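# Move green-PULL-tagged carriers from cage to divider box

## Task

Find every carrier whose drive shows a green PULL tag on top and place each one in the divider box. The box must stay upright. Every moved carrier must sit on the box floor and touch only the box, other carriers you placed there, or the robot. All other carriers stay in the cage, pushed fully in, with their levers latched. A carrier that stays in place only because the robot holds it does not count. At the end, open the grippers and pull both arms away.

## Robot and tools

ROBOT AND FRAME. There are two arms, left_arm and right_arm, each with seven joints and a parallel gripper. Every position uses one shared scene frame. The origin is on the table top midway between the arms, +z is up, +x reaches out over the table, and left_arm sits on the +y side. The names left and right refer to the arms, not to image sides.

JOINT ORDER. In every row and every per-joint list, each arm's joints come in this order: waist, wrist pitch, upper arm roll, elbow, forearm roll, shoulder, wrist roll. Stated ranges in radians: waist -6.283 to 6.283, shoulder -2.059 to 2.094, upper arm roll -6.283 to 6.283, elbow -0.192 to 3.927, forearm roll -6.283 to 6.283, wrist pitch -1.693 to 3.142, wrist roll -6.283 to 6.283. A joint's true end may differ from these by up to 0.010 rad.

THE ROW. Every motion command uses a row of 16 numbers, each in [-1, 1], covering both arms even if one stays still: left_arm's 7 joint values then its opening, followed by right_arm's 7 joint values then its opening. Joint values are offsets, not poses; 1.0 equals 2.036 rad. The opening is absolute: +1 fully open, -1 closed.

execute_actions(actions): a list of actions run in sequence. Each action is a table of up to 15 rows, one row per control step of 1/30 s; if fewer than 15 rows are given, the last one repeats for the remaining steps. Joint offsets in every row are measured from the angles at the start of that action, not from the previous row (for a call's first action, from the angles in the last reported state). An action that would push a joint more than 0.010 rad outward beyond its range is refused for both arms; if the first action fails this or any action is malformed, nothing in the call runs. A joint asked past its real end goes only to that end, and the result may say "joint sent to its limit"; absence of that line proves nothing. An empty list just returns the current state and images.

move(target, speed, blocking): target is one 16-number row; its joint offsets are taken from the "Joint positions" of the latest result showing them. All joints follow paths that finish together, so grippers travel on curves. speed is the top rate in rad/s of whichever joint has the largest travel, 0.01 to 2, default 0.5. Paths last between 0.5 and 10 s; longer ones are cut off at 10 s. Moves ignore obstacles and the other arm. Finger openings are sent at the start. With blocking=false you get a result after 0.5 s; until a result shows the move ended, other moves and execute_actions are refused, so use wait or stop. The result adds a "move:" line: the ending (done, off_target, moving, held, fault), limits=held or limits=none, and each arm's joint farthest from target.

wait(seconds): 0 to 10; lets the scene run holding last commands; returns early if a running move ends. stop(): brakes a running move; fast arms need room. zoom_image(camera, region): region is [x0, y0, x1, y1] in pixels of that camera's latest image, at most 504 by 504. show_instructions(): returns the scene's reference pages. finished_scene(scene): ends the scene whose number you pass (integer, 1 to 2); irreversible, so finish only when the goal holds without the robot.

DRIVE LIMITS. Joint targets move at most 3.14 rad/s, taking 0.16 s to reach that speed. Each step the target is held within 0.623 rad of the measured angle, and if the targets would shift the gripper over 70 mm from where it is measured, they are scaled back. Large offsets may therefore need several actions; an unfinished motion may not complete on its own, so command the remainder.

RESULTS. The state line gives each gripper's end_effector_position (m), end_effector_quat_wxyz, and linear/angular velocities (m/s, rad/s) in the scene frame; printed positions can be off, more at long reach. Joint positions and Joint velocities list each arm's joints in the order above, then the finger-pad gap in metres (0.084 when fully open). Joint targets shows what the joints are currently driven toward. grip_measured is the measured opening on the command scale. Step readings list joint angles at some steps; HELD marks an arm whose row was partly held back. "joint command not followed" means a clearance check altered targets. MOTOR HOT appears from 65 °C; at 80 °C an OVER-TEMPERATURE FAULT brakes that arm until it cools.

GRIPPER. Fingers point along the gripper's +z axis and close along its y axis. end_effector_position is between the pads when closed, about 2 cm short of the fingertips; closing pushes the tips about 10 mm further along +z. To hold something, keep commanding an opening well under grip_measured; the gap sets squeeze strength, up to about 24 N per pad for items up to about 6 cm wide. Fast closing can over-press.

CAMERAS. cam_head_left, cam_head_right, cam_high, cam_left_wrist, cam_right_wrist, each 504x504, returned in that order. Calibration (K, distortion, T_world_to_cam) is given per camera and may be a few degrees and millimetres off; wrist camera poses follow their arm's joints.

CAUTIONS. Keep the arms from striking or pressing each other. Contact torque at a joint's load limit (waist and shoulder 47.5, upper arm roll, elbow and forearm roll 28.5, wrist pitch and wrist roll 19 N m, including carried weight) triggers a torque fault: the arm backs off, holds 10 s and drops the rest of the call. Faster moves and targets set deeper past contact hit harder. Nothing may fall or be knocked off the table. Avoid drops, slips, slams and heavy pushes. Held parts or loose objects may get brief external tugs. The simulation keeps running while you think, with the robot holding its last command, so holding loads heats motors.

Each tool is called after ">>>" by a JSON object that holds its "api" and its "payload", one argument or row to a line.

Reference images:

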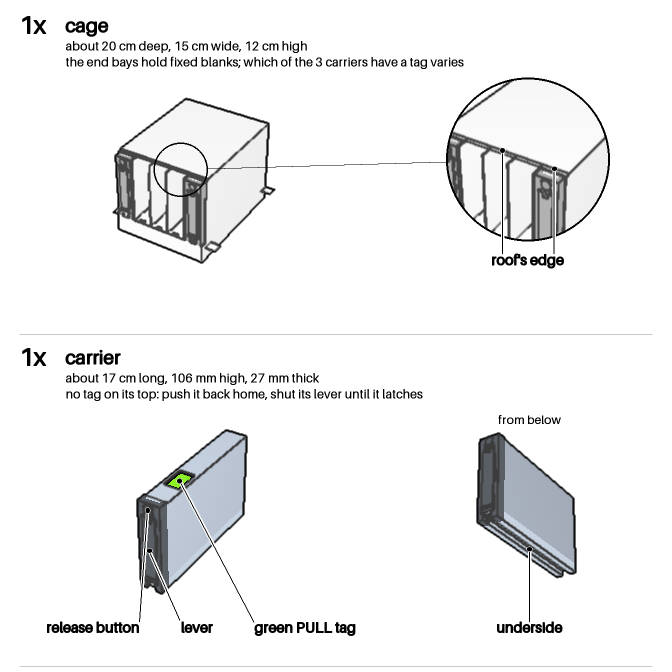

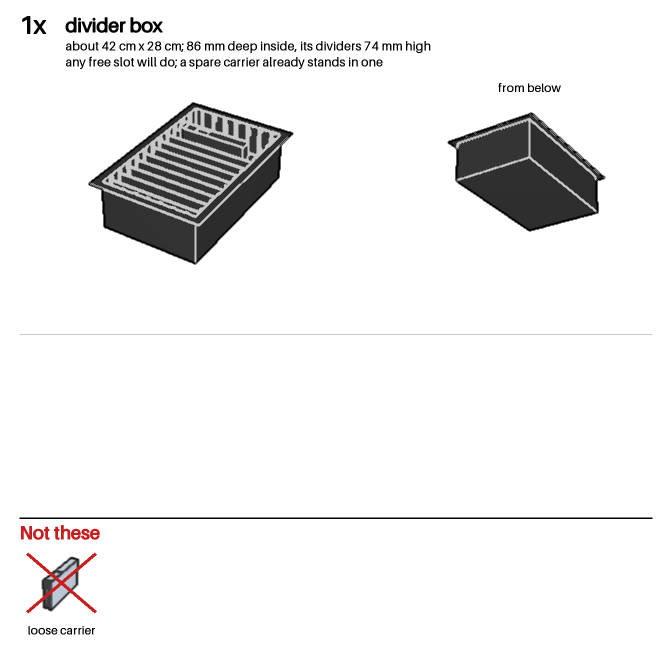

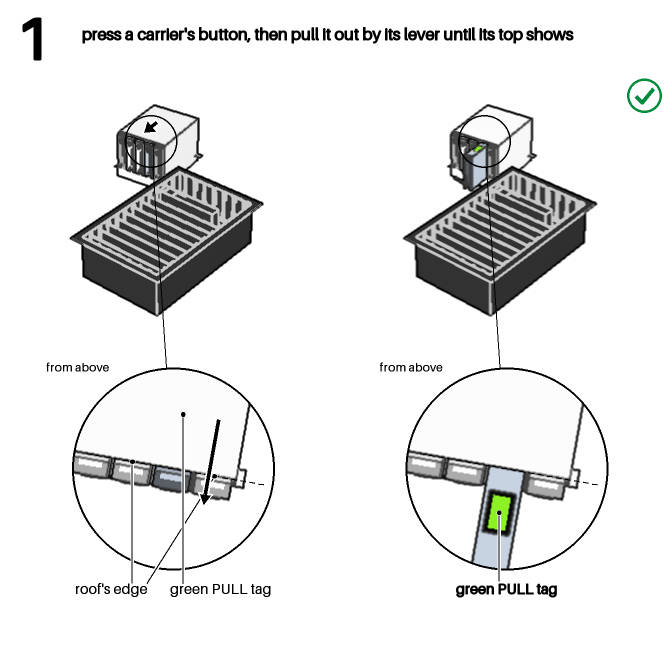

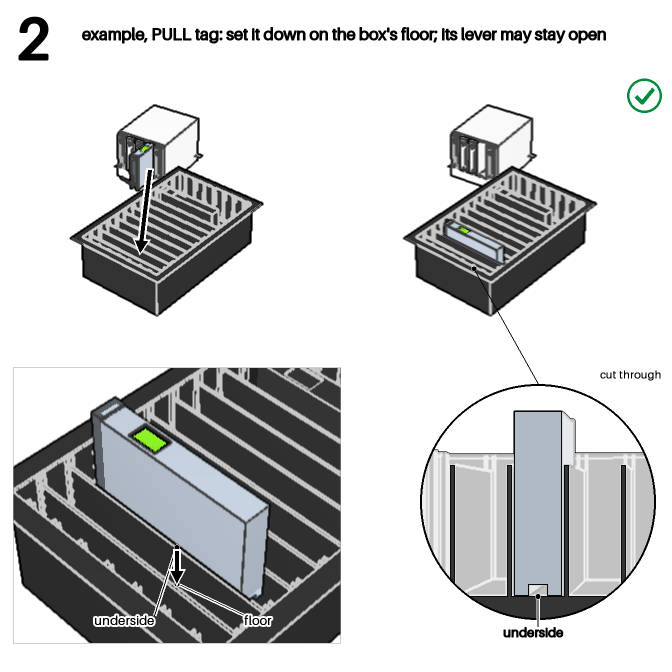

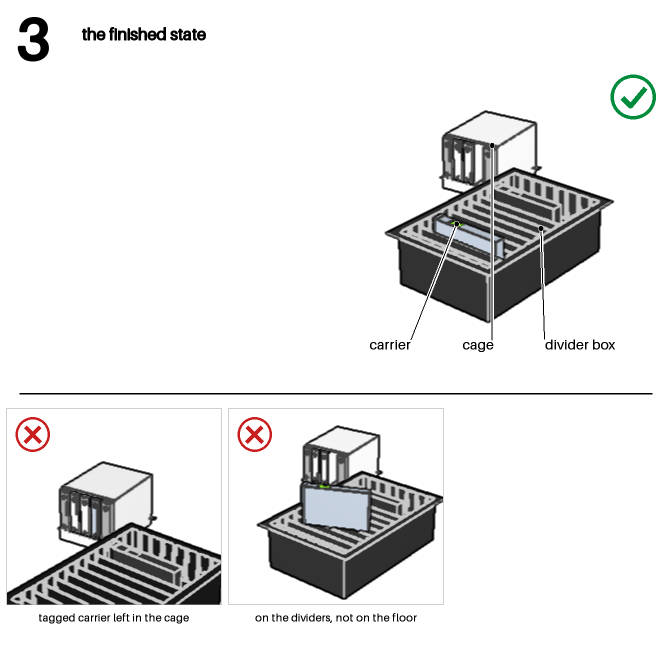

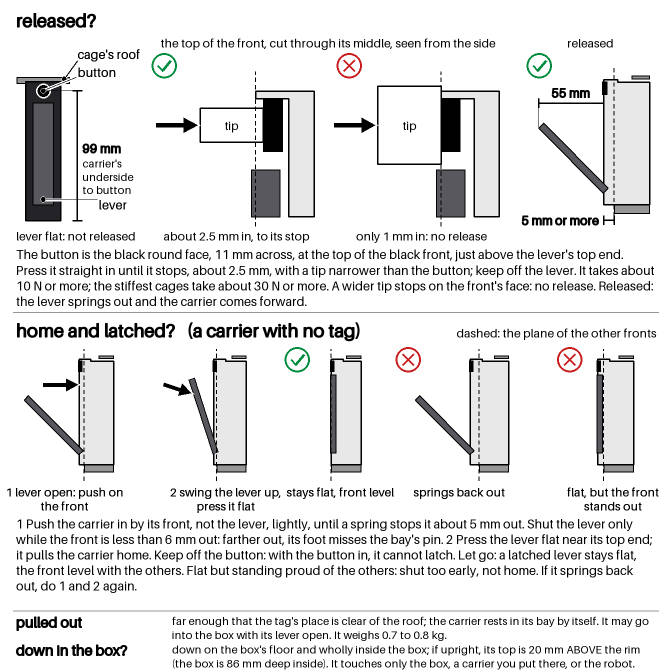

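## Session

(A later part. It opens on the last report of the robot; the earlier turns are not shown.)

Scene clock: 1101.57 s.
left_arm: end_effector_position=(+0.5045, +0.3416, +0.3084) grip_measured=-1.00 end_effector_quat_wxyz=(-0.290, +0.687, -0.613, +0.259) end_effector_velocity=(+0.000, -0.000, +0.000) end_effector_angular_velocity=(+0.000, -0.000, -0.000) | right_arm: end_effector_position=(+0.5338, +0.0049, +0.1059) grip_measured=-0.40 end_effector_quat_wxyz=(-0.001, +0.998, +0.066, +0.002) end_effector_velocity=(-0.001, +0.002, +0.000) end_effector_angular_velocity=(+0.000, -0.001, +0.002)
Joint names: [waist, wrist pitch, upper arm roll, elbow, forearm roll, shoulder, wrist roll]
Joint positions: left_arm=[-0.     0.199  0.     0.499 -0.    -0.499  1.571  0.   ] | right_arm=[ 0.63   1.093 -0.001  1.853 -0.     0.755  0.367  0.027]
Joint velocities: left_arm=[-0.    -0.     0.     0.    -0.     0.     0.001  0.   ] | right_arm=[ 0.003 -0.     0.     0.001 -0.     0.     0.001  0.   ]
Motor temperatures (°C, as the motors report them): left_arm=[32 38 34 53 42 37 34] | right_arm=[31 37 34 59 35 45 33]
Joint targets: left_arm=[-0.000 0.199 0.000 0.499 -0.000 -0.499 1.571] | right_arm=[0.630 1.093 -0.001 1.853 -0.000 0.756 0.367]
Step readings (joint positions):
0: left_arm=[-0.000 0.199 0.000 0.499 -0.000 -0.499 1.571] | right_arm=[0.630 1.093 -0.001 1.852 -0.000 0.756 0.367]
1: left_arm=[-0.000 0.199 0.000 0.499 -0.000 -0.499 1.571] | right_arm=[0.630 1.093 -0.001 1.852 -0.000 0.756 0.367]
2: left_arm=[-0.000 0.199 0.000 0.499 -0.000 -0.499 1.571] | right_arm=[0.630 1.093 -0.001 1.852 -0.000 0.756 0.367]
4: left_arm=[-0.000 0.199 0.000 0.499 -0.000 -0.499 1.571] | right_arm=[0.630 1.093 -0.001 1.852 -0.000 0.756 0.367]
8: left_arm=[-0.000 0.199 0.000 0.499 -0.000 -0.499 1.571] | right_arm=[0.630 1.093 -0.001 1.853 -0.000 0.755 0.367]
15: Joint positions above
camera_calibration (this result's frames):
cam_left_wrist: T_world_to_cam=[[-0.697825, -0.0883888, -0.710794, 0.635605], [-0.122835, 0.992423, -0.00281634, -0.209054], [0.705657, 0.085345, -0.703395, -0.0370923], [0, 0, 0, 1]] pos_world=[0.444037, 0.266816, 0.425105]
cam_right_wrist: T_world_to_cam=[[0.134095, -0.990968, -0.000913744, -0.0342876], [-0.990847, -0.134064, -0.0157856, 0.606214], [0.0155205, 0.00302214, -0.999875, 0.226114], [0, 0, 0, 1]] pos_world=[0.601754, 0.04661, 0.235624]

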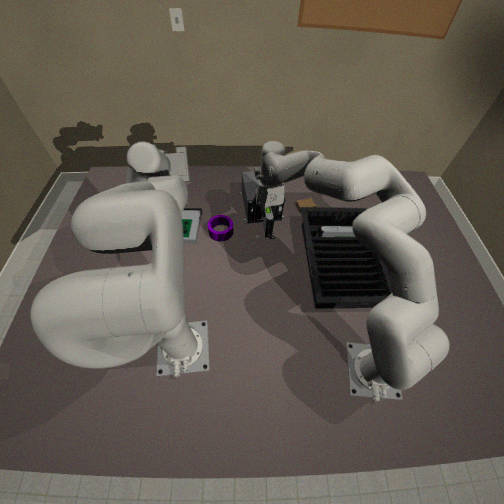

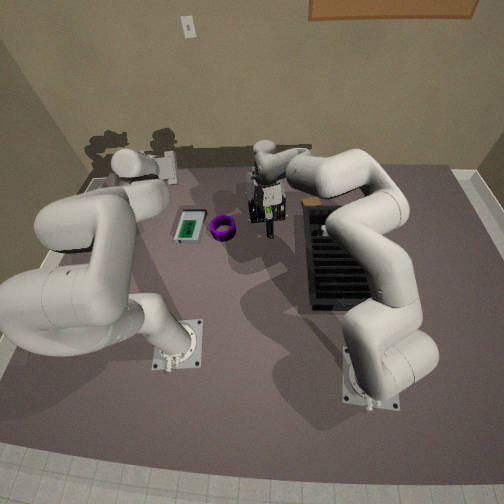

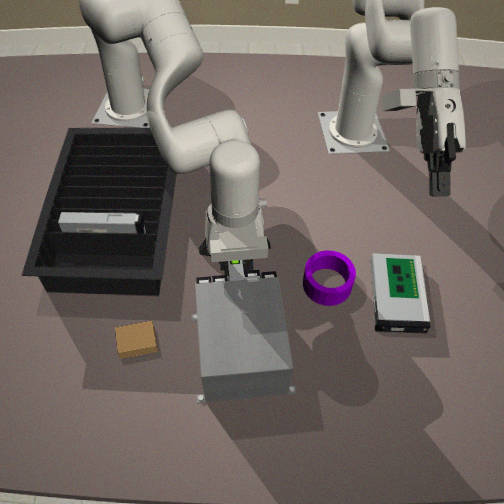

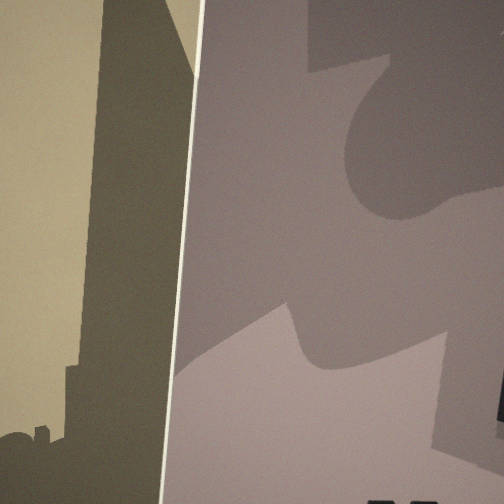

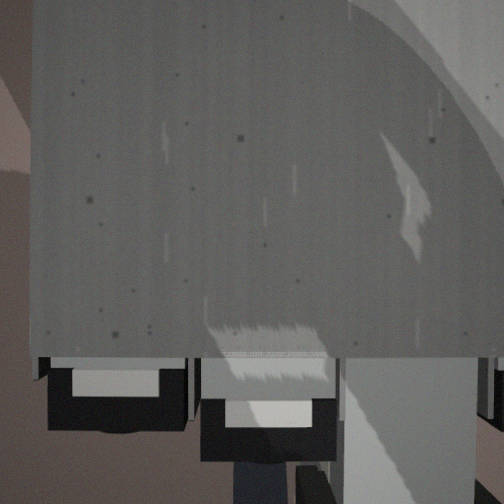

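>>> {"api": "move", "payload": {
  "target": [0,0,0,0,0,0,0,-1,0.0055,-0.0249,0,-0.0612,0,-0.0363,0.0055,-1],
  "speed": 0.15
}}

Scene clock: 1123.90 s.
left_arm: end_effector_position=(+0.5045, +0.3416, +0.3084) grip_measured=-1.00 end_effector_quat_wxyz=(-0.290, +0.687, -0.613, +0.259) end_effector_velocity=(+0.000, -0.001, -0.000) end_effector_angular_velocity=(+0.001, -0.000, -0.002) | right_arm: end_effector_position=(+0.5139, +0.0021, +0.1055) grip_measured=-0.40 end_effector_quat_wxyz=(-0.000, +0.998, +0.066, +0.002) end_effector_velocity=(-0.001, -0.001, -0.001) end_effector_angular_velocity=(-0.003, +0.001, +0.000)
Joint names: [waist, wrist pitch, upper arm roll, elbow, forearm roll, shoulder, wrist roll]
Joint positions: left_arm=[-0.     0.199  0.     0.499 -0.    -0.499  1.571  0.   ] | right_arm=[ 0.641  1.043 -0.001  1.728 -0.     0.682  0.378  0.027]
Joint velocities: left_arm=[-0.    -0.    -0.002 -0.     0.     0.    -0.     0.   ] | right_arm=[-0.    -0.    -0.    -0.004 -0.002 -0.002  0.001  0.   ]
Motor temperatures (°C, as the motors report them): left_arm=[32 38 34 53 42 37 34] | right_arm=[31 37 34 60 35 46 33]
Joint targets: left_arm=[-0.000 0.199 0.000 0.499 -0.000 -0.499 1.571] | right_arm=[0.641 1.042 -0.001 1.728 -0.000 0.682 0.378]
move: done; limits=none; left_arm: farthest joint: the waist, 0.000 radians from its target (0.000 radians at the start); right_arm: farthest joint: the shoulder, 0.001 radians from its target (0.074 radians at the start)
camera_calibration (this result's frames):
cam_left_wrist: T_world_to_cam=[[-0.697825, -0.0883887, -0.710794, 0.635605], [-0.122835, 0.992423, -0.00281632, -0.209054], [0.705657, 0.085345, -0.703395, -0.0370923], [0, 0, 0, 1]] pos_world=[0.444037, 0.266816, 0.425105]
cam_right_wrist: T_world_to_cam=[[0.134008, -0.99098, -0.000659343, -0.0343853], [-0.990871, -0.133983, -0.0149286, 0.586033], [0.0147056, 0.00265387, -0.999888, 0.226514], [0, 0, 0, 1]] pos_world=[0.58196, 0.043842, 0.235214]

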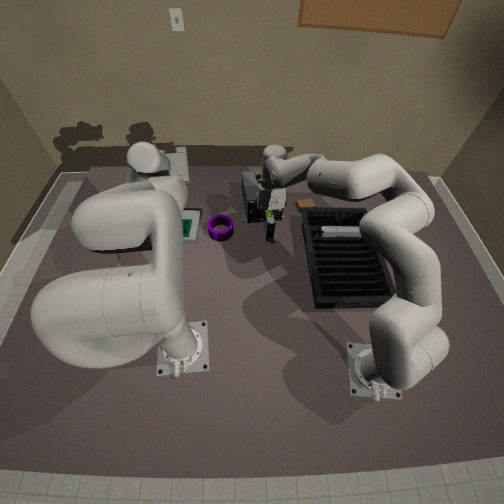

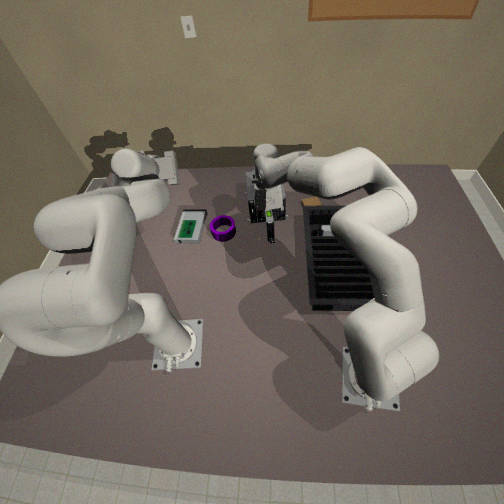

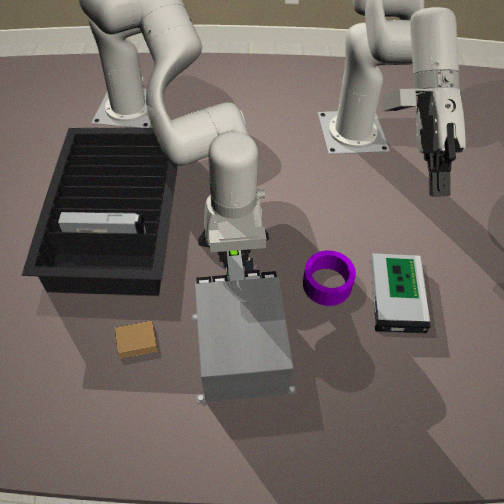

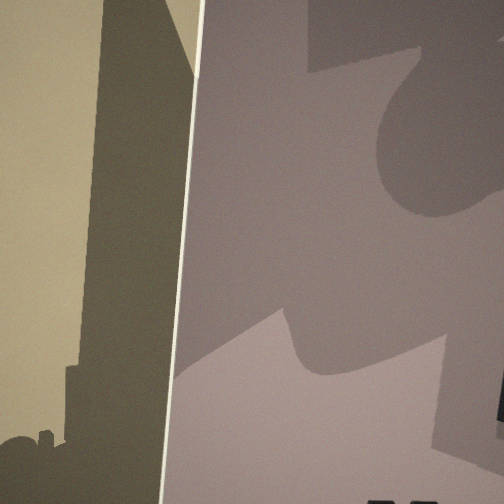

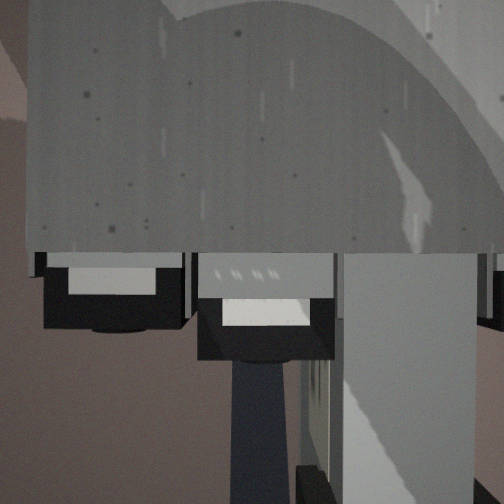

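>>> {"api": "execute_actions", "payload": {
  "actions": [
    [[0,0,0,0,0,0,0,-1,0,0,0,0,0,0,0,-0.3],[0,0,0,0,0,0,0,-1,0,0,0,0,0,0,0,-0.2],[0,0,0,0,0,0,0,-1,0,0,0,0,0,0,0,-0.1],[0,0,0,0,0,0,0,-1,0,0,0,0,0,0,0,0.0],[0,0,0,0,0,0,0,-1,0,0,0,0,0,0,0,0.1],[0,0,0,0,0,0,0,-1,0,0,0,0,0,0,0,0.19]]
  ]
}}

Scene clock: 1128.53 s.
left_arm: end_effector_position=(+0.5045, +0.3416, +0.3084) grip_measured=-1.00 end_effector_quat_wxyz=(-0.290, +0.687, -0.613, +0.259) end_effector_velocity=(-0.000, +0.000, -0.000) end_effector_angular_velocity=(-0.001, +0.001, +0.001) | right_arm: end_effector_position=(+0.5140, +0.0023, +0.1058) grip_measured=+0.18 end_effector_quat_wxyz=(-0.001, +0.998, +0.066, +0.002) end_effector_velocity=(+0.000, +0.001, +0.001) end_effector_angular_velocity=(-0.002, -0.003, +0.003)
Joint names: [waist, wrist pitch, upper arm roll, elbow, forearm roll, shoulder, wrist roll]
Joint positions: left_arm=[-0.     0.199  0.     0.499 -0.    -0.499  1.571  0.   ] | right_arm=[ 0.641  1.043 -0.001  1.728 -0.     0.682  0.378  0.052]
Joint velocities: left_arm=[ 0.     0.001  0.001  0.     0.    -0.    -0.     0.   ] | right_arm=[ 0.001 -0.001  0.001  0.001 -0.004 -0.     0.     0.   ]
Motor temperatures (°C, as the motors report them): left_arm=[32 38 34 53 42 37 34] | right_arm=[31 37 34 60 35 46 33]
Joint targets: left_arm=[-0.000 0.199 0.000 0.499 -0.000 -0.499 1.571] | right_arm=[0.641 1.043 -0.001 1.728 -0.000 0.682 0.378]
Step readings (joint positions):
0: left_arm=[-0.000 0.199 0.000 0.499 -0.000 -0.499 1.571] | right_arm=[0.641 1.042 -0.001 1.728 -0.000 0.682 0.378]
1: left_arm=[-0.000 0.199 0.000 0.499 -0.000 -0.499 1.571] | right_arm=[0.641 1.042 -0.001 1.728 -0.000 0.682 0.378]
2: left_arm=[-0.000 0.199 0.000 0.499 -0.000 -0.499 1.571] | right_arm=[0.641 1.042 -0.001 1.728 -0.000 0.682 0.378]
4: left_arm=[-0.000 0.199 0.000 0.499 -0.000 -0.499 1.571] | right_arm=[0.641 1.042 0.000 1.730 -0.000 0.681 0.378]
8: left_arm=[-0.000 0.199 0.000 0.499 -0.000 -0.499 1.571] | right_arm=[0.642 1.042 0.001 1.731 -0.000 0.680 0.378]
15: Joint positions above
camera_calibration (this result's frames):
cam_left_wrist: T_world_to_cam=[[-0.697825, -0.0883884, -0.710794, 0.635605], [-0.122835, 0.992423, -0.00281612, -0.209054], [0.705657, 0.0853449, -0.703395, -0.0370923], [0, 0, 0, 1]] pos_world=[0.444037, 0.266816, 0.425105]
cam_right_wrist: T_world_to_cam=[[0.134197, -0.990954, -0.000937611, -0.0343], [-0.990838, -0.134167, -0.0154525, 0.586173], [0.0151869, 0.0030027, -0.99988, 0.226518], [0, 0, 0, 1]] pos_world=[0.581965, 0.0439752, 0.235517]

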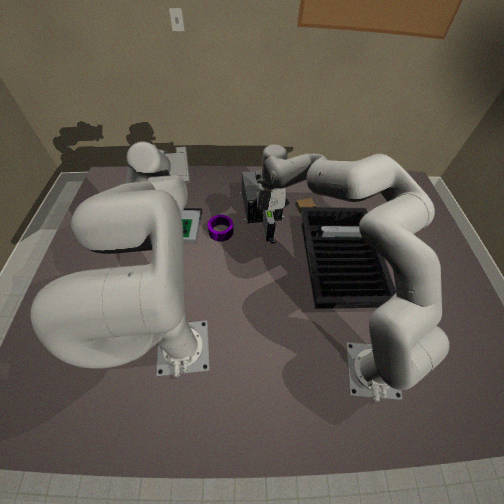

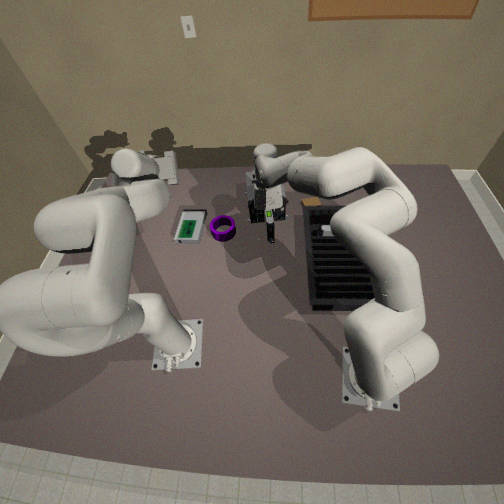

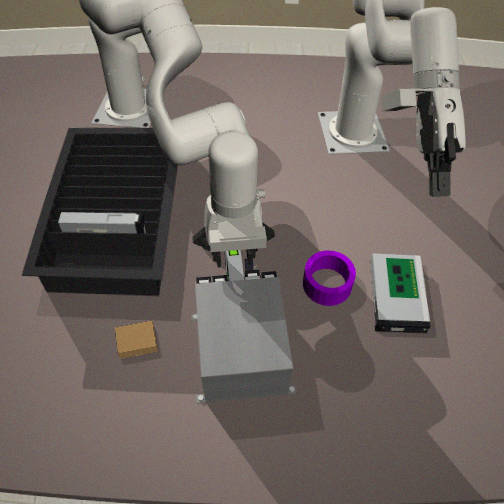

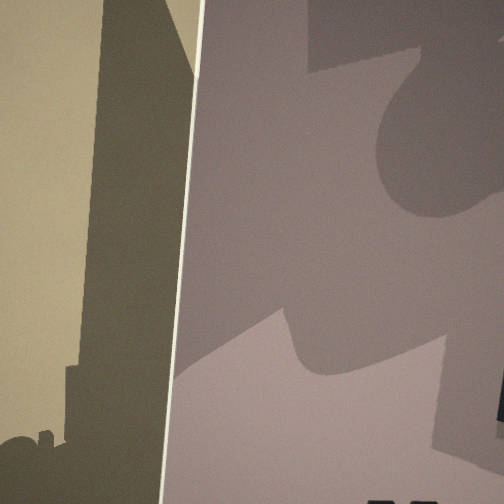

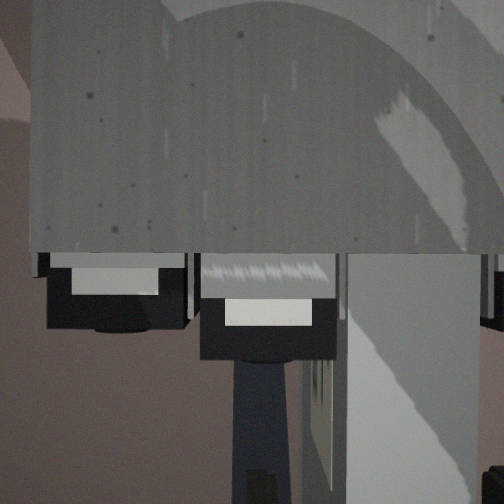

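Now move forward 20 mm and close.

>>> {"api": "move", "payload": {
  "target": [0,0,0,0,0,0,0,-1,-0.0055,0.0247,0,0.0612,0,0.0363,-0.0055,0.19],
  "speed": 0.25
}}

>>> {"api": "execute_actions", "payload": {
  "actions": [
    [[0,0,0,0,0,0,0,-1,0,0,0,0,0,0,0,0.0],[0,0,0,0,0,0,0,-1,0,0,0,0,0,0,0,-0.1],[0,0,0,0,0,0,0,-1,0,0,0,0,0,0,0,-0.2],[0,0,0,0,0,0,0,-1,0,0,0,0,0,0,0,-0.3],[0,0,0,0,0,0,0,-1,0,0,0,0,0,0,0,-0.36],[0,0,0,0,0,0,0,-1,0,0,0,0,0,0,0,-0.42],[0,0,0,0,0,0,0,-1,0,0,0,0,0,0,0,-0.5],[0,0,0,0,0,0,0,-1,0,0,0,0,0,0,0,-0.58],[0,0,0,0,0,0,0,-1,0,0,0,0,0,0,0,-0.66],[0,0,0,0,0,0,0,-1,0,0,0,0,0,0,0,-0.74],[0,0,0,0,0,0,0,-1,0,0,0,0,0,0,0,-0.82],[0,0,0,0,0,0,0,-1,0,0,0,0,0,0,0,-0.9],[0,0,0,0,0,0,0,-1,0,0,0,0,0,0,0,-1]]
  ]
}}

Scene clock: 1138.60 s.
left_arm: end_effector_position=(+0.5045, +0.3416, +0.3084) grip_measured=-1.00 end_effector_quat_wxyz=(-0.290, +0.687, -0.613, +0.259) end_effector_velocity=(+0.000, -0.001, +0.001) end_effector_angular_velocity=(+0.000, -0.001, -0.001) | right_arm: end_effector_position=(+0.5338, +0.0050, +0.1058) grip_measured=+0.18 end_effector_quat_wxyz=(-0.001, +0.998, +0.067, +0.002) end_effector_velocity=(+0.001, -0.002, -0.000) end_effector_angular_velocity=(-0.001, -0.001, -0.003)
Joint names: [waist, wrist pitch, upper arm roll, elbow, forearm roll, shoulder, wrist roll]
Joint positions: left_arm=[-0.     0.199  0.     0.499 -0.    -0.499  1.571  0.   ] | right_arm=[ 0.63   1.093 -0.001  1.853 -0.     0.756  0.367  0.052]
Joint velocities: left_arm=[-0.001  0.001  0.     0.001 -0.    -0.001  0.     0.   ] | right_arm=[-0.002  0.    -0.001  0.002 -0.001  0.002  0.    -0.   ]
Motor temperatures (°C, as the motors report them): left_arm=[32 38 34 53 42 37 34] | right_arm=[31 37 34 60 35 46 33]
Joint targets: left_arm=[-0.000 0.199 0.000 0.499 -0.000 -0.499 1.571] | right_arm=[0.630 1.093 -0.001 1.853 -0.000 0.756 0.367]
move: done; limits=none; left_arm: farthest joint: the waist, 0.000 radians from its target (0.000 radians at the start); right_arm: farthest joint: the waist, 0.000 radians from its target (0.011 radians at the start)
camera_calibration (this result's frames):
cam_left_wrist: T_world_to_cam=[[-0.697825, -0.0883885, -0.710794, 0.635605], [-0.122835, 0.992423, -0.0028162, -0.209054], [0.705657, 0.0853448, -0.703395, -0.0370923], [0, 0, 0, 1]] pos_world=[0.444037, 0.266815, 0.425105]
cam_right_wrist: T_world_to_cam=[[0.134269, -0.990944, -0.00102781, -0.0342623], [-0.990822, -0.134236, -0.0158685, 0.606196], [0.0155868, 0.00314903, -0.999874, 0.226014], [0, 0, 0, 1]] pos_world=[0.60171, 0.0467096, 0.235569]

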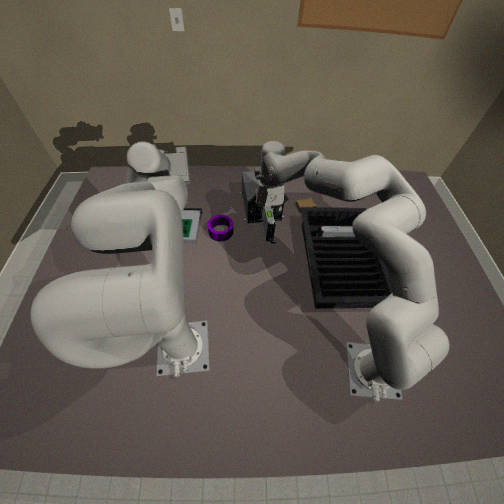

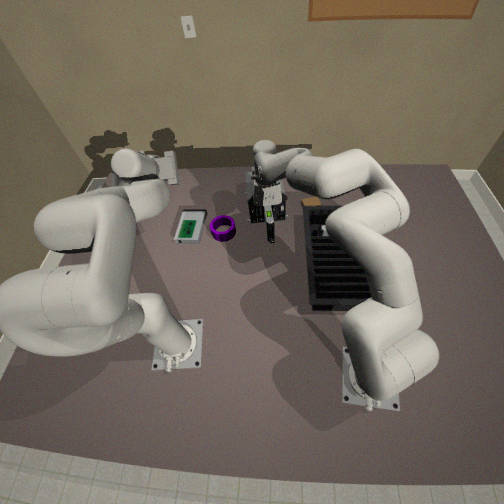

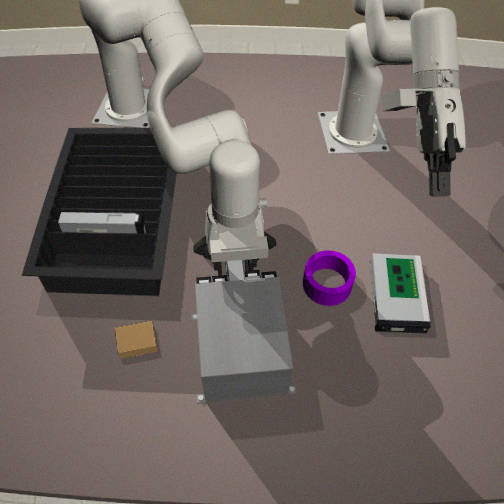

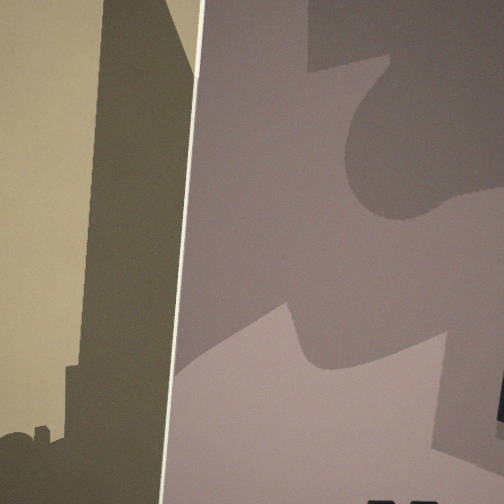

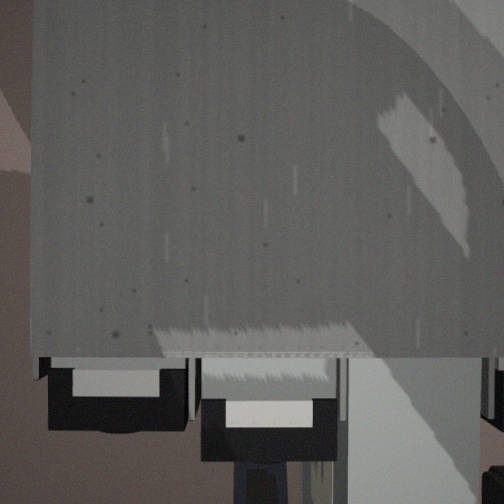

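Scene clock: 1139.10 s.
left_arm: end_effector_position=(+0.5045, +0.3416, +0.3084) grip_measured=-1.00 end_effector_quat_wxyz=(-0.290, +0.687, -0.613, +0.259) end_effector_velocity=(-0.000, +0.001, -0.000) end_effector_angular_velocity=(-0.001, +0.000, +0.002) | right_arm: end_effector_position=(+0.5339, +0.0046, +0.1059) grip_measured=-0.40 end_effector_quat_wxyz=(-0.000, +0.998, +0.066, +0.002) end_effector_velocity=(-0.000, +0.001, +0.000) end_effector_angular_velocity=(+0.001, -0.000, +0.000)
Joint names: [waist, wrist pitch, upper arm roll, elbow, forearm roll, shoulder, wrist roll]
Joint positions: left_arm=[-0.     0.199  0.     0.499 -0.    -0.499  1.571  0.   ] | right_arm=[ 0.629  1.093 -0.001  1.852 -0.     0.755  0.367  0.027]
Joint velocities: left_arm=[ 0.001 -0.001  0.001 -0.001  0.     0.    -0.001  0.   ] | right_arm=[ 0.001 -0.001  0.     0.001  0.     0.     0.001  0.   ]
Motor temperatures (°C, as the motors report them): left_arm=[32 38 34 53 42 37 34] | right_arm=[31 37 34 60 35 46 33]
Joint targets: left_arm=[-0.000 0.199 0.000 0.499 -0.000 -0.499 1.571] | right_arm=[0.630 1.093 -0.001 1.853 -0.000 0.756 0.367]
Step readings (joint positions):
0: left_arm=[-0.000 0.199 0.000 0.499 -0.000 -0.499 1.571] | right_arm=[0.630 1.093 -0.001 1.853 -0.000 0.756 0.367]
1: left_arm=[-0.000 0.199 0.000 0.499 -0.000 -0.499 1.571] | right_arm=[0.630 1.093 -0.001 1.853 -0.000 0.756 0.367]
2: left_arm=[-0.000 0.199 0.000 0.499 -0.000 -0.499 1.571] | right_arm=[0.630 1.093 -0.001 1.853 -0.000 0.756 0.367]
4: left_arm=[-0.000 0.199 0.000 0.499 -0.000 -0.499 1.571] | right_arm=[0.630 1.093 -0.001 1.853 -0.000 0.756 0.367]
8: left_arm=[-0.000 0.199 0.000 0.499 -0.000 -0.499 1.571] | right_arm=[0.629 1.093 -0.001 1.852 -0.000 0.755 0.367]
15: Joint positions above
camera_calibration (this result's frames):
cam_left_wrist: T_world_to_cam=[[-0.697825, -0.0883884, -0.710794, 0.635605], [-0.122835, 0.992423, -0.00281619, -0.209054], [0.705657, 0.0853449, -0.703395, -0.0370923], [0, 0, 0, 1]] pos_world=[0.444037, 0.266815, 0.425105]
cam_right_wrist: T_world_to_cam=[[0.133557, -0.991041, -0.00064946, -0.0344145], [-0.99092, -0.13353, -0.0157517, 0.606333], [0.0155238, 0.00274731, -0.999876, 0.226092], [0, 0, 0, 1]] pos_world=[0.601913, 0.0462363, 0.235592]

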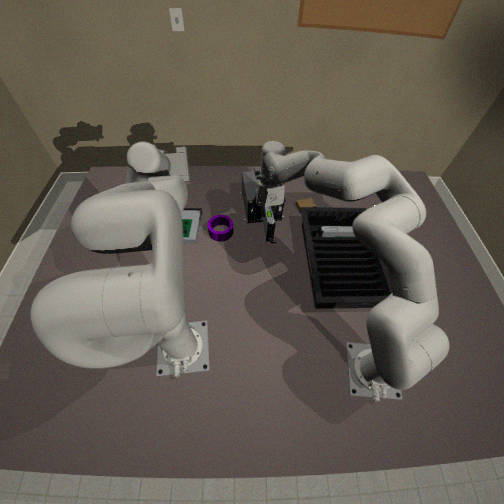

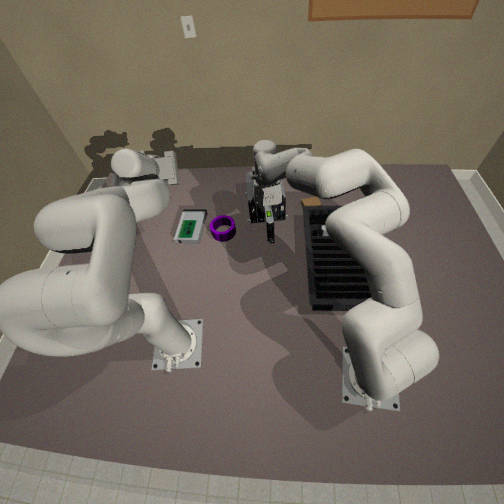

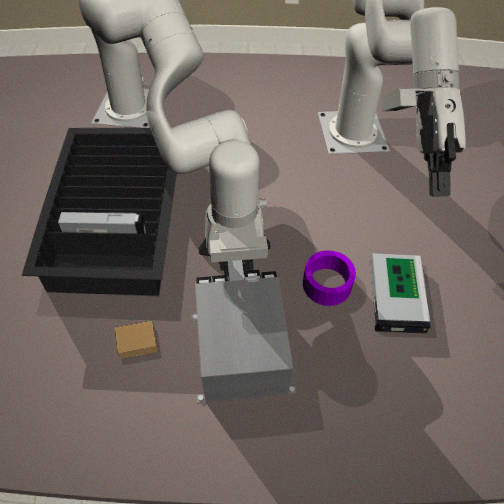

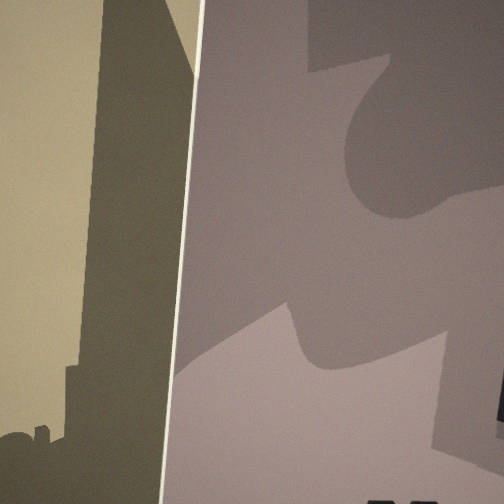

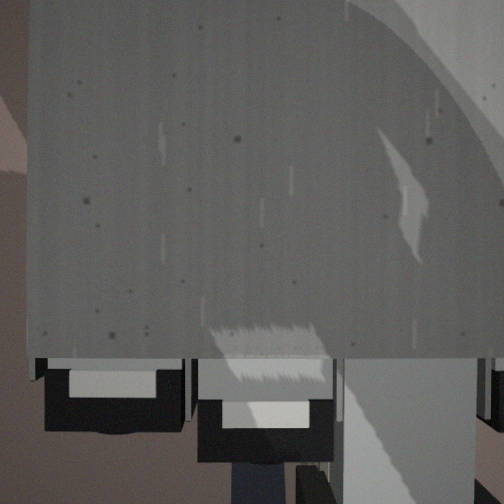

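>>> {"api": "move", "payload": {
  "target": [0,0,0,0,0,0,0,-1,0.0120,-0.0497,0,-0.1234,0,-0.0737,0.0120,-1],
  "speed": 0.2
}}

Scene clock: 1156.17 s.
left_arm: end_effector_position=(+0.5045, +0.3416, +0.3084) grip_measured=-1.00 end_effector_quat_wxyz=(-0.290, +0.687, -0.613, +0.259) end_effector_velocity=(+0.000, +0.000, +0.000) end_effector_angular_velocity=(-0.001, +0.000, +0.001) | right_arm: end_effector_position=(+0.4931, -0.0004, +0.1064) grip_measured=-0.40 end_effector_quat_wxyz=(-0.002, +0.998, +0.066, +0.005) end_effector_velocity=(-0.000, +0.000, -0.000) end_effector_angular_velocity=(+0.000, -0.001, +0.001)
Joint names: [waist, wrist pitch, upper arm roll, elbow, forearm roll, shoulder, wrist roll]
Joint positions: left_arm=[-0.     0.199  0.     0.499 -0.    -0.499  1.571  0.   ] | right_arm=[ 0.654  0.986 -0.001  1.602 -0.     0.605  0.391  0.027]
Joint velocities: left_arm=[ 0.     0.001 -0.     0.001  0.    -0.    -0.001  0.   ] | right_arm=[ 0.001 -0.002 -0.    -0.003 -0.    -0.001 -0.001  0.   ]
Motor temperatures (°C, as the motors report them): left_arm=[32 38 34 53 42 37 34] | right_arm=[31 38 35 60 35 46 33]
Joint targets: left_arm=[-0.000 0.199 0.000 0.499 -0.000 -0.499 1.571] | right_arm=[0.654 0.992 -0.001 1.601 -0.000 0.605 0.391]
move: done; limits=none; left_arm: farthest joint: the waist, 0.000 radians from its target (0.000 radians at the start); right_arm: farthest joint: the wrist pitch, 0.006 radians from its target (0.101 radians at the start)
camera_calibration (this result's frames):
cam_left_wrist: T_world_to_cam=[[-0.697825, -0.088389, -0.710794, 0.635606], [-0.122835, 0.992423, -0.00281657, -0.209053], [0.705657, 0.0853449, -0.703395, -0.0370923], [0, 0, 0, 1]] pos_world=[0.444037, 0.266816, 0.425105]
cam_right_wrist: T_world_to_cam=[[0.13362, -0.991026, -0.00350815, -0.0336006], [-0.990807, -0.133513, -0.0218126, 0.565846], [0.0211485, 0.0063905, -0.999756, 0.224472], [0, 0, 0, 1]] pos_world=[0.560387, 0.0408143, 0.236642]

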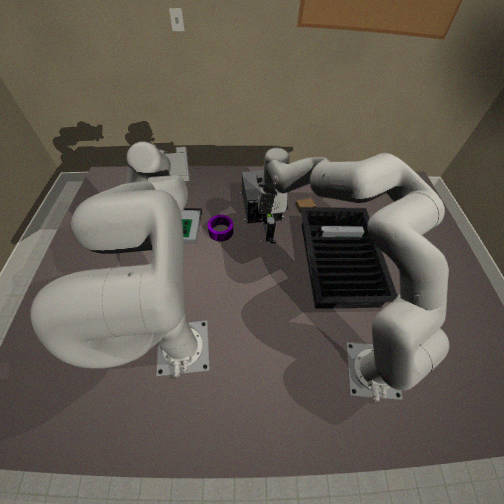

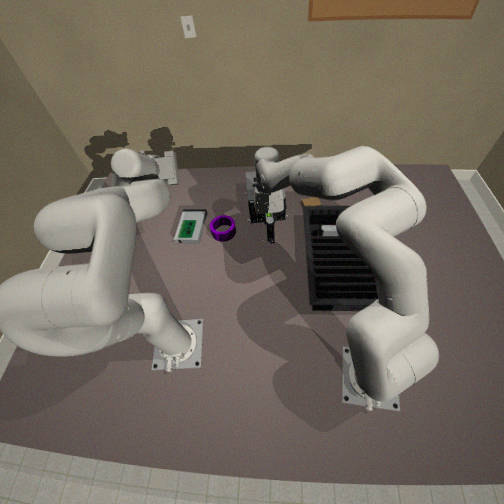

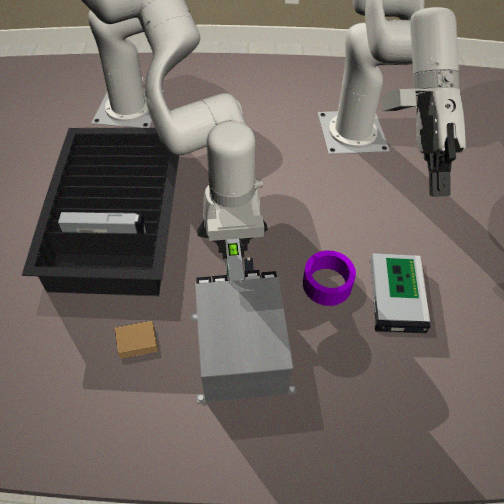

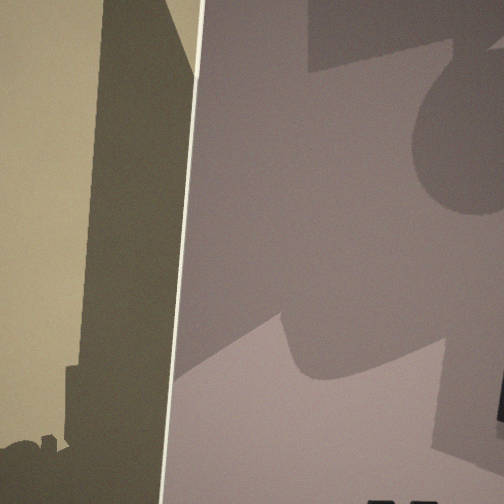

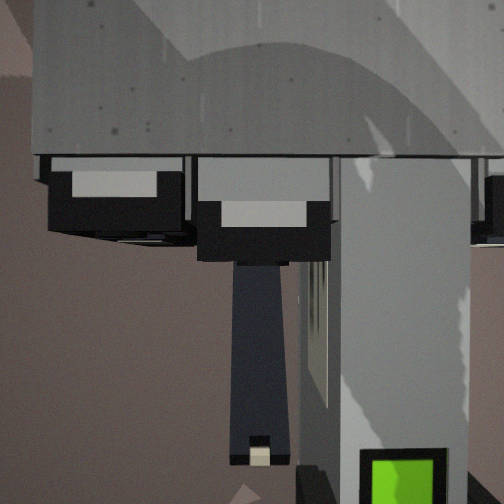

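>>> {"api": "zoom_image", "payload": {
  "camera": "cam_high",
  "region": [170, 180, 310, 320]
}}

>>> {"api": "zoom_image", "payload": {
  "camera": "cam_head_left",
  "region": [220, 150, 320, 250]
}}

Region (170, 180, 310, 320) of cam_high's 504x504 image, scaled by 3.600, with more detail than that image has.

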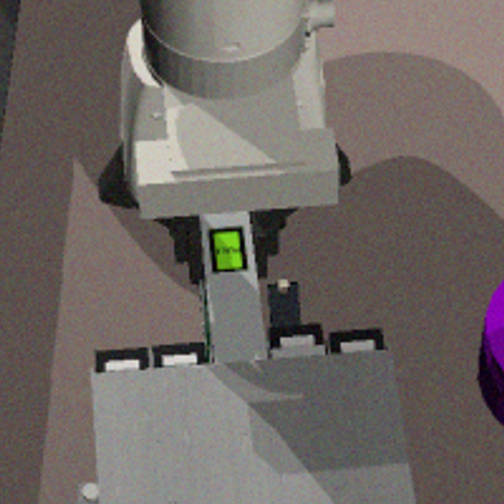

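Region (220, 150, 320, 250) of cam_head_left's 504x504 image, scaled by 5.040, with more detail than that image has.

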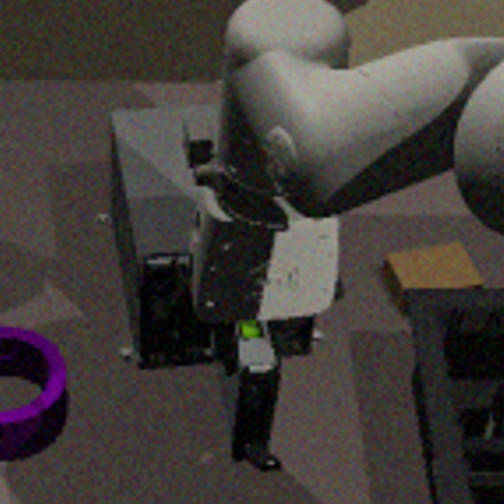

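>>> {"api": "execute_actions", "payload": {
  "actions": [
    [[0,0.003,0,0,0,0,0,-1,0,0.002,0,0,0,0,0,-0.3],[0,0,0,0,0,0,0,-1,0,0.002,0,0,0,0,0,-0.2],[0,0,0,0,0,0,0,-1,0,0.002,0,0,0,0,0,-0.1],[0,0,0,0,0,0,0,-1,0,0.002,0,0,0,0,0,0.0],[0,0,0,0,0,0,0,-1,0,0.002,0,0,0,0,0,0.1],[0,0,0,0,0,0,0,-1,0,0.002,0,0,0,0,0,0.19]]
  ]
}}

Scene clock: 1220.73 s.
left_arm: end_effector_position=(+0.5044, +0.3416, +0.3083) grip_measured=-1.00 end_effector_quat_wxyz=(-0.290, +0.687, -0.613, +0.259) end_effector_velocity=(-0.000, -0.000, -0.001) end_effector_angular_velocity=(+0.001, +0.003, -0.001) | right_arm: end_effector_position=(+0.4915, -0.0008, +0.1054) grip_measured=+0.18 end_effector_quat_wxyz=(-0.001, +0.998, +0.066, +0.002) end_effector_velocity=(-0.000, +0.002, -0.001) end_effector_angular_velocity=(+0.001, -0.003, +0.005)
Joint names: [waist, wrist pitch, upper arm roll, elbow, forearm roll, shoulder, wrist roll]
Joint positions: left_arm=[-0.     0.199  0.     0.499 -0.    -0.499  1.571  0.   ] | right_arm=[ 0.654  0.991 -0.001  1.601 -0.     0.606  0.391  0.052]
Joint velocities: left_arm=[ 0.001  0.001 -0.002 -0.001  0.     0.     0.001  0.   ] | right_arm=[ 0.001 -0.005  0.003  0.001 -0.002  0.003 -0.001  0.   ]
Motor temperatures (°C, as the motors report them): left_arm=[32 38 34 54 42 37 34] | right_arm=[31 41 36 51 35 43 33]
Joint targets: left_arm=[-0.000 0.199 0.000 0.499 -0.000 -0.499 1.571] | right_arm=[0.654 0.990 -0.001 1.602 -0.000 0.605 0.391]
Step readings (joint positions):
0: left_arm=[-0.000 0.199 0.000 0.499 -0.000 -0.499 1.571] | right_arm=[0.654 0.985 -0.001 1.601 -0.000 0.605 0.391]
1: left_arm=[-0.000 0.199 0.000 0.499 -0.000 -0.499 1.571] | right_arm=[0.654 0.985 -0.001 1.601 -0.000 0.605 0.391]
2: left_arm=[-0.000 0.200 0.000 0.499 -0.000 -0.499 1.571] | right_arm=[0.654 0.985 -0.001 1.601 -0.000 0.605 0.391]
4: left_arm=[-0.000 0.200 0.000 0.499 -0.000 -0.499 1.571] | right_arm=[0.656 0.994 0.003 1.593 0.001 0.607 0.391]
8: left_arm=[-0.000 0.199 0.000 0.499 -0.000 -0.499 1.571] | right_arm=[0.658 0.995 0.005 1.592 0.001 0.610 0.391]
15: Joint positions above
camera_calibration (this result's frames):
cam_left_wrist: T_world_to_cam=[[-0.697843, -0.0883913, -0.710776, 0.635603], [-0.122835, 0.992423, -0.00281645, -0.209053], [0.70564, 0.0853429, -0.703413, -0.0370795], [0, 0, 0, 1]] pos_world=[0.444036, 0.266816, 0.425101]
cam_right_wrist: T_world_to_cam=[[0.134143, -0.990961, -0.00150527, -0.0342735], [-0.990839, -0.134102, -0.015978, 0.563545], [0.0156317, 0.00363481, -0.999871, 0.226239], [0, 0, 0, 1]] pos_world=[0.559444, 0.0407866, 0.235163]

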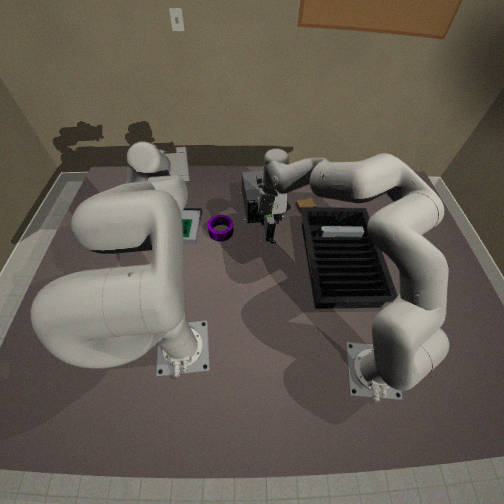

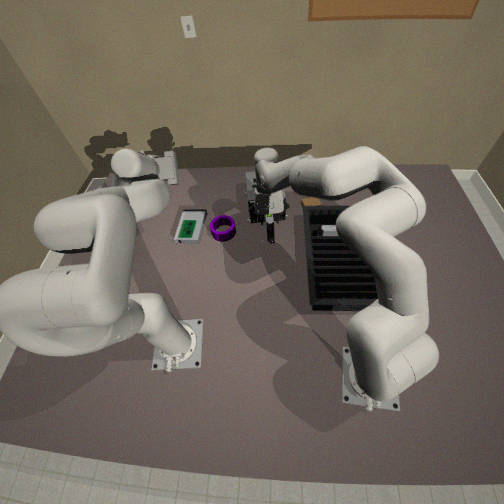

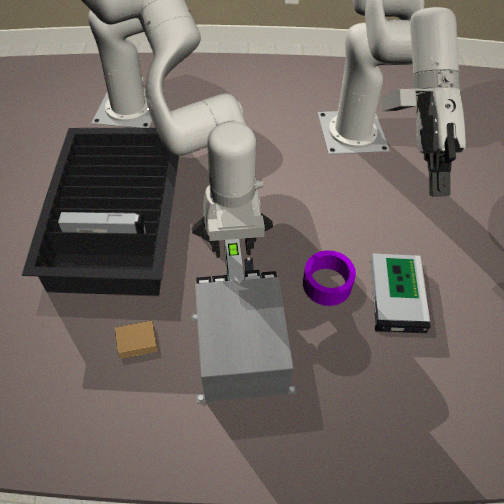

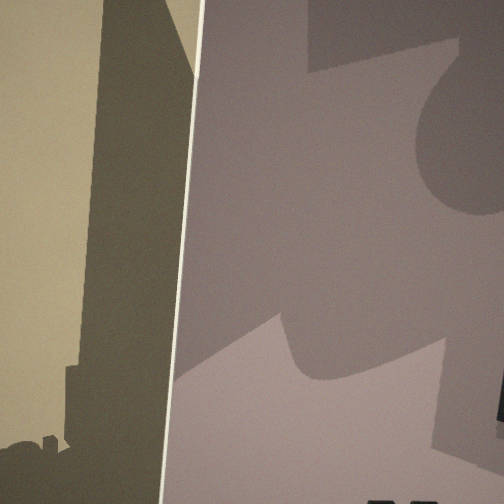

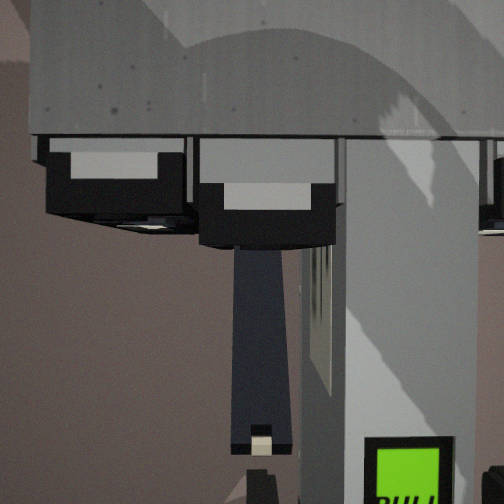

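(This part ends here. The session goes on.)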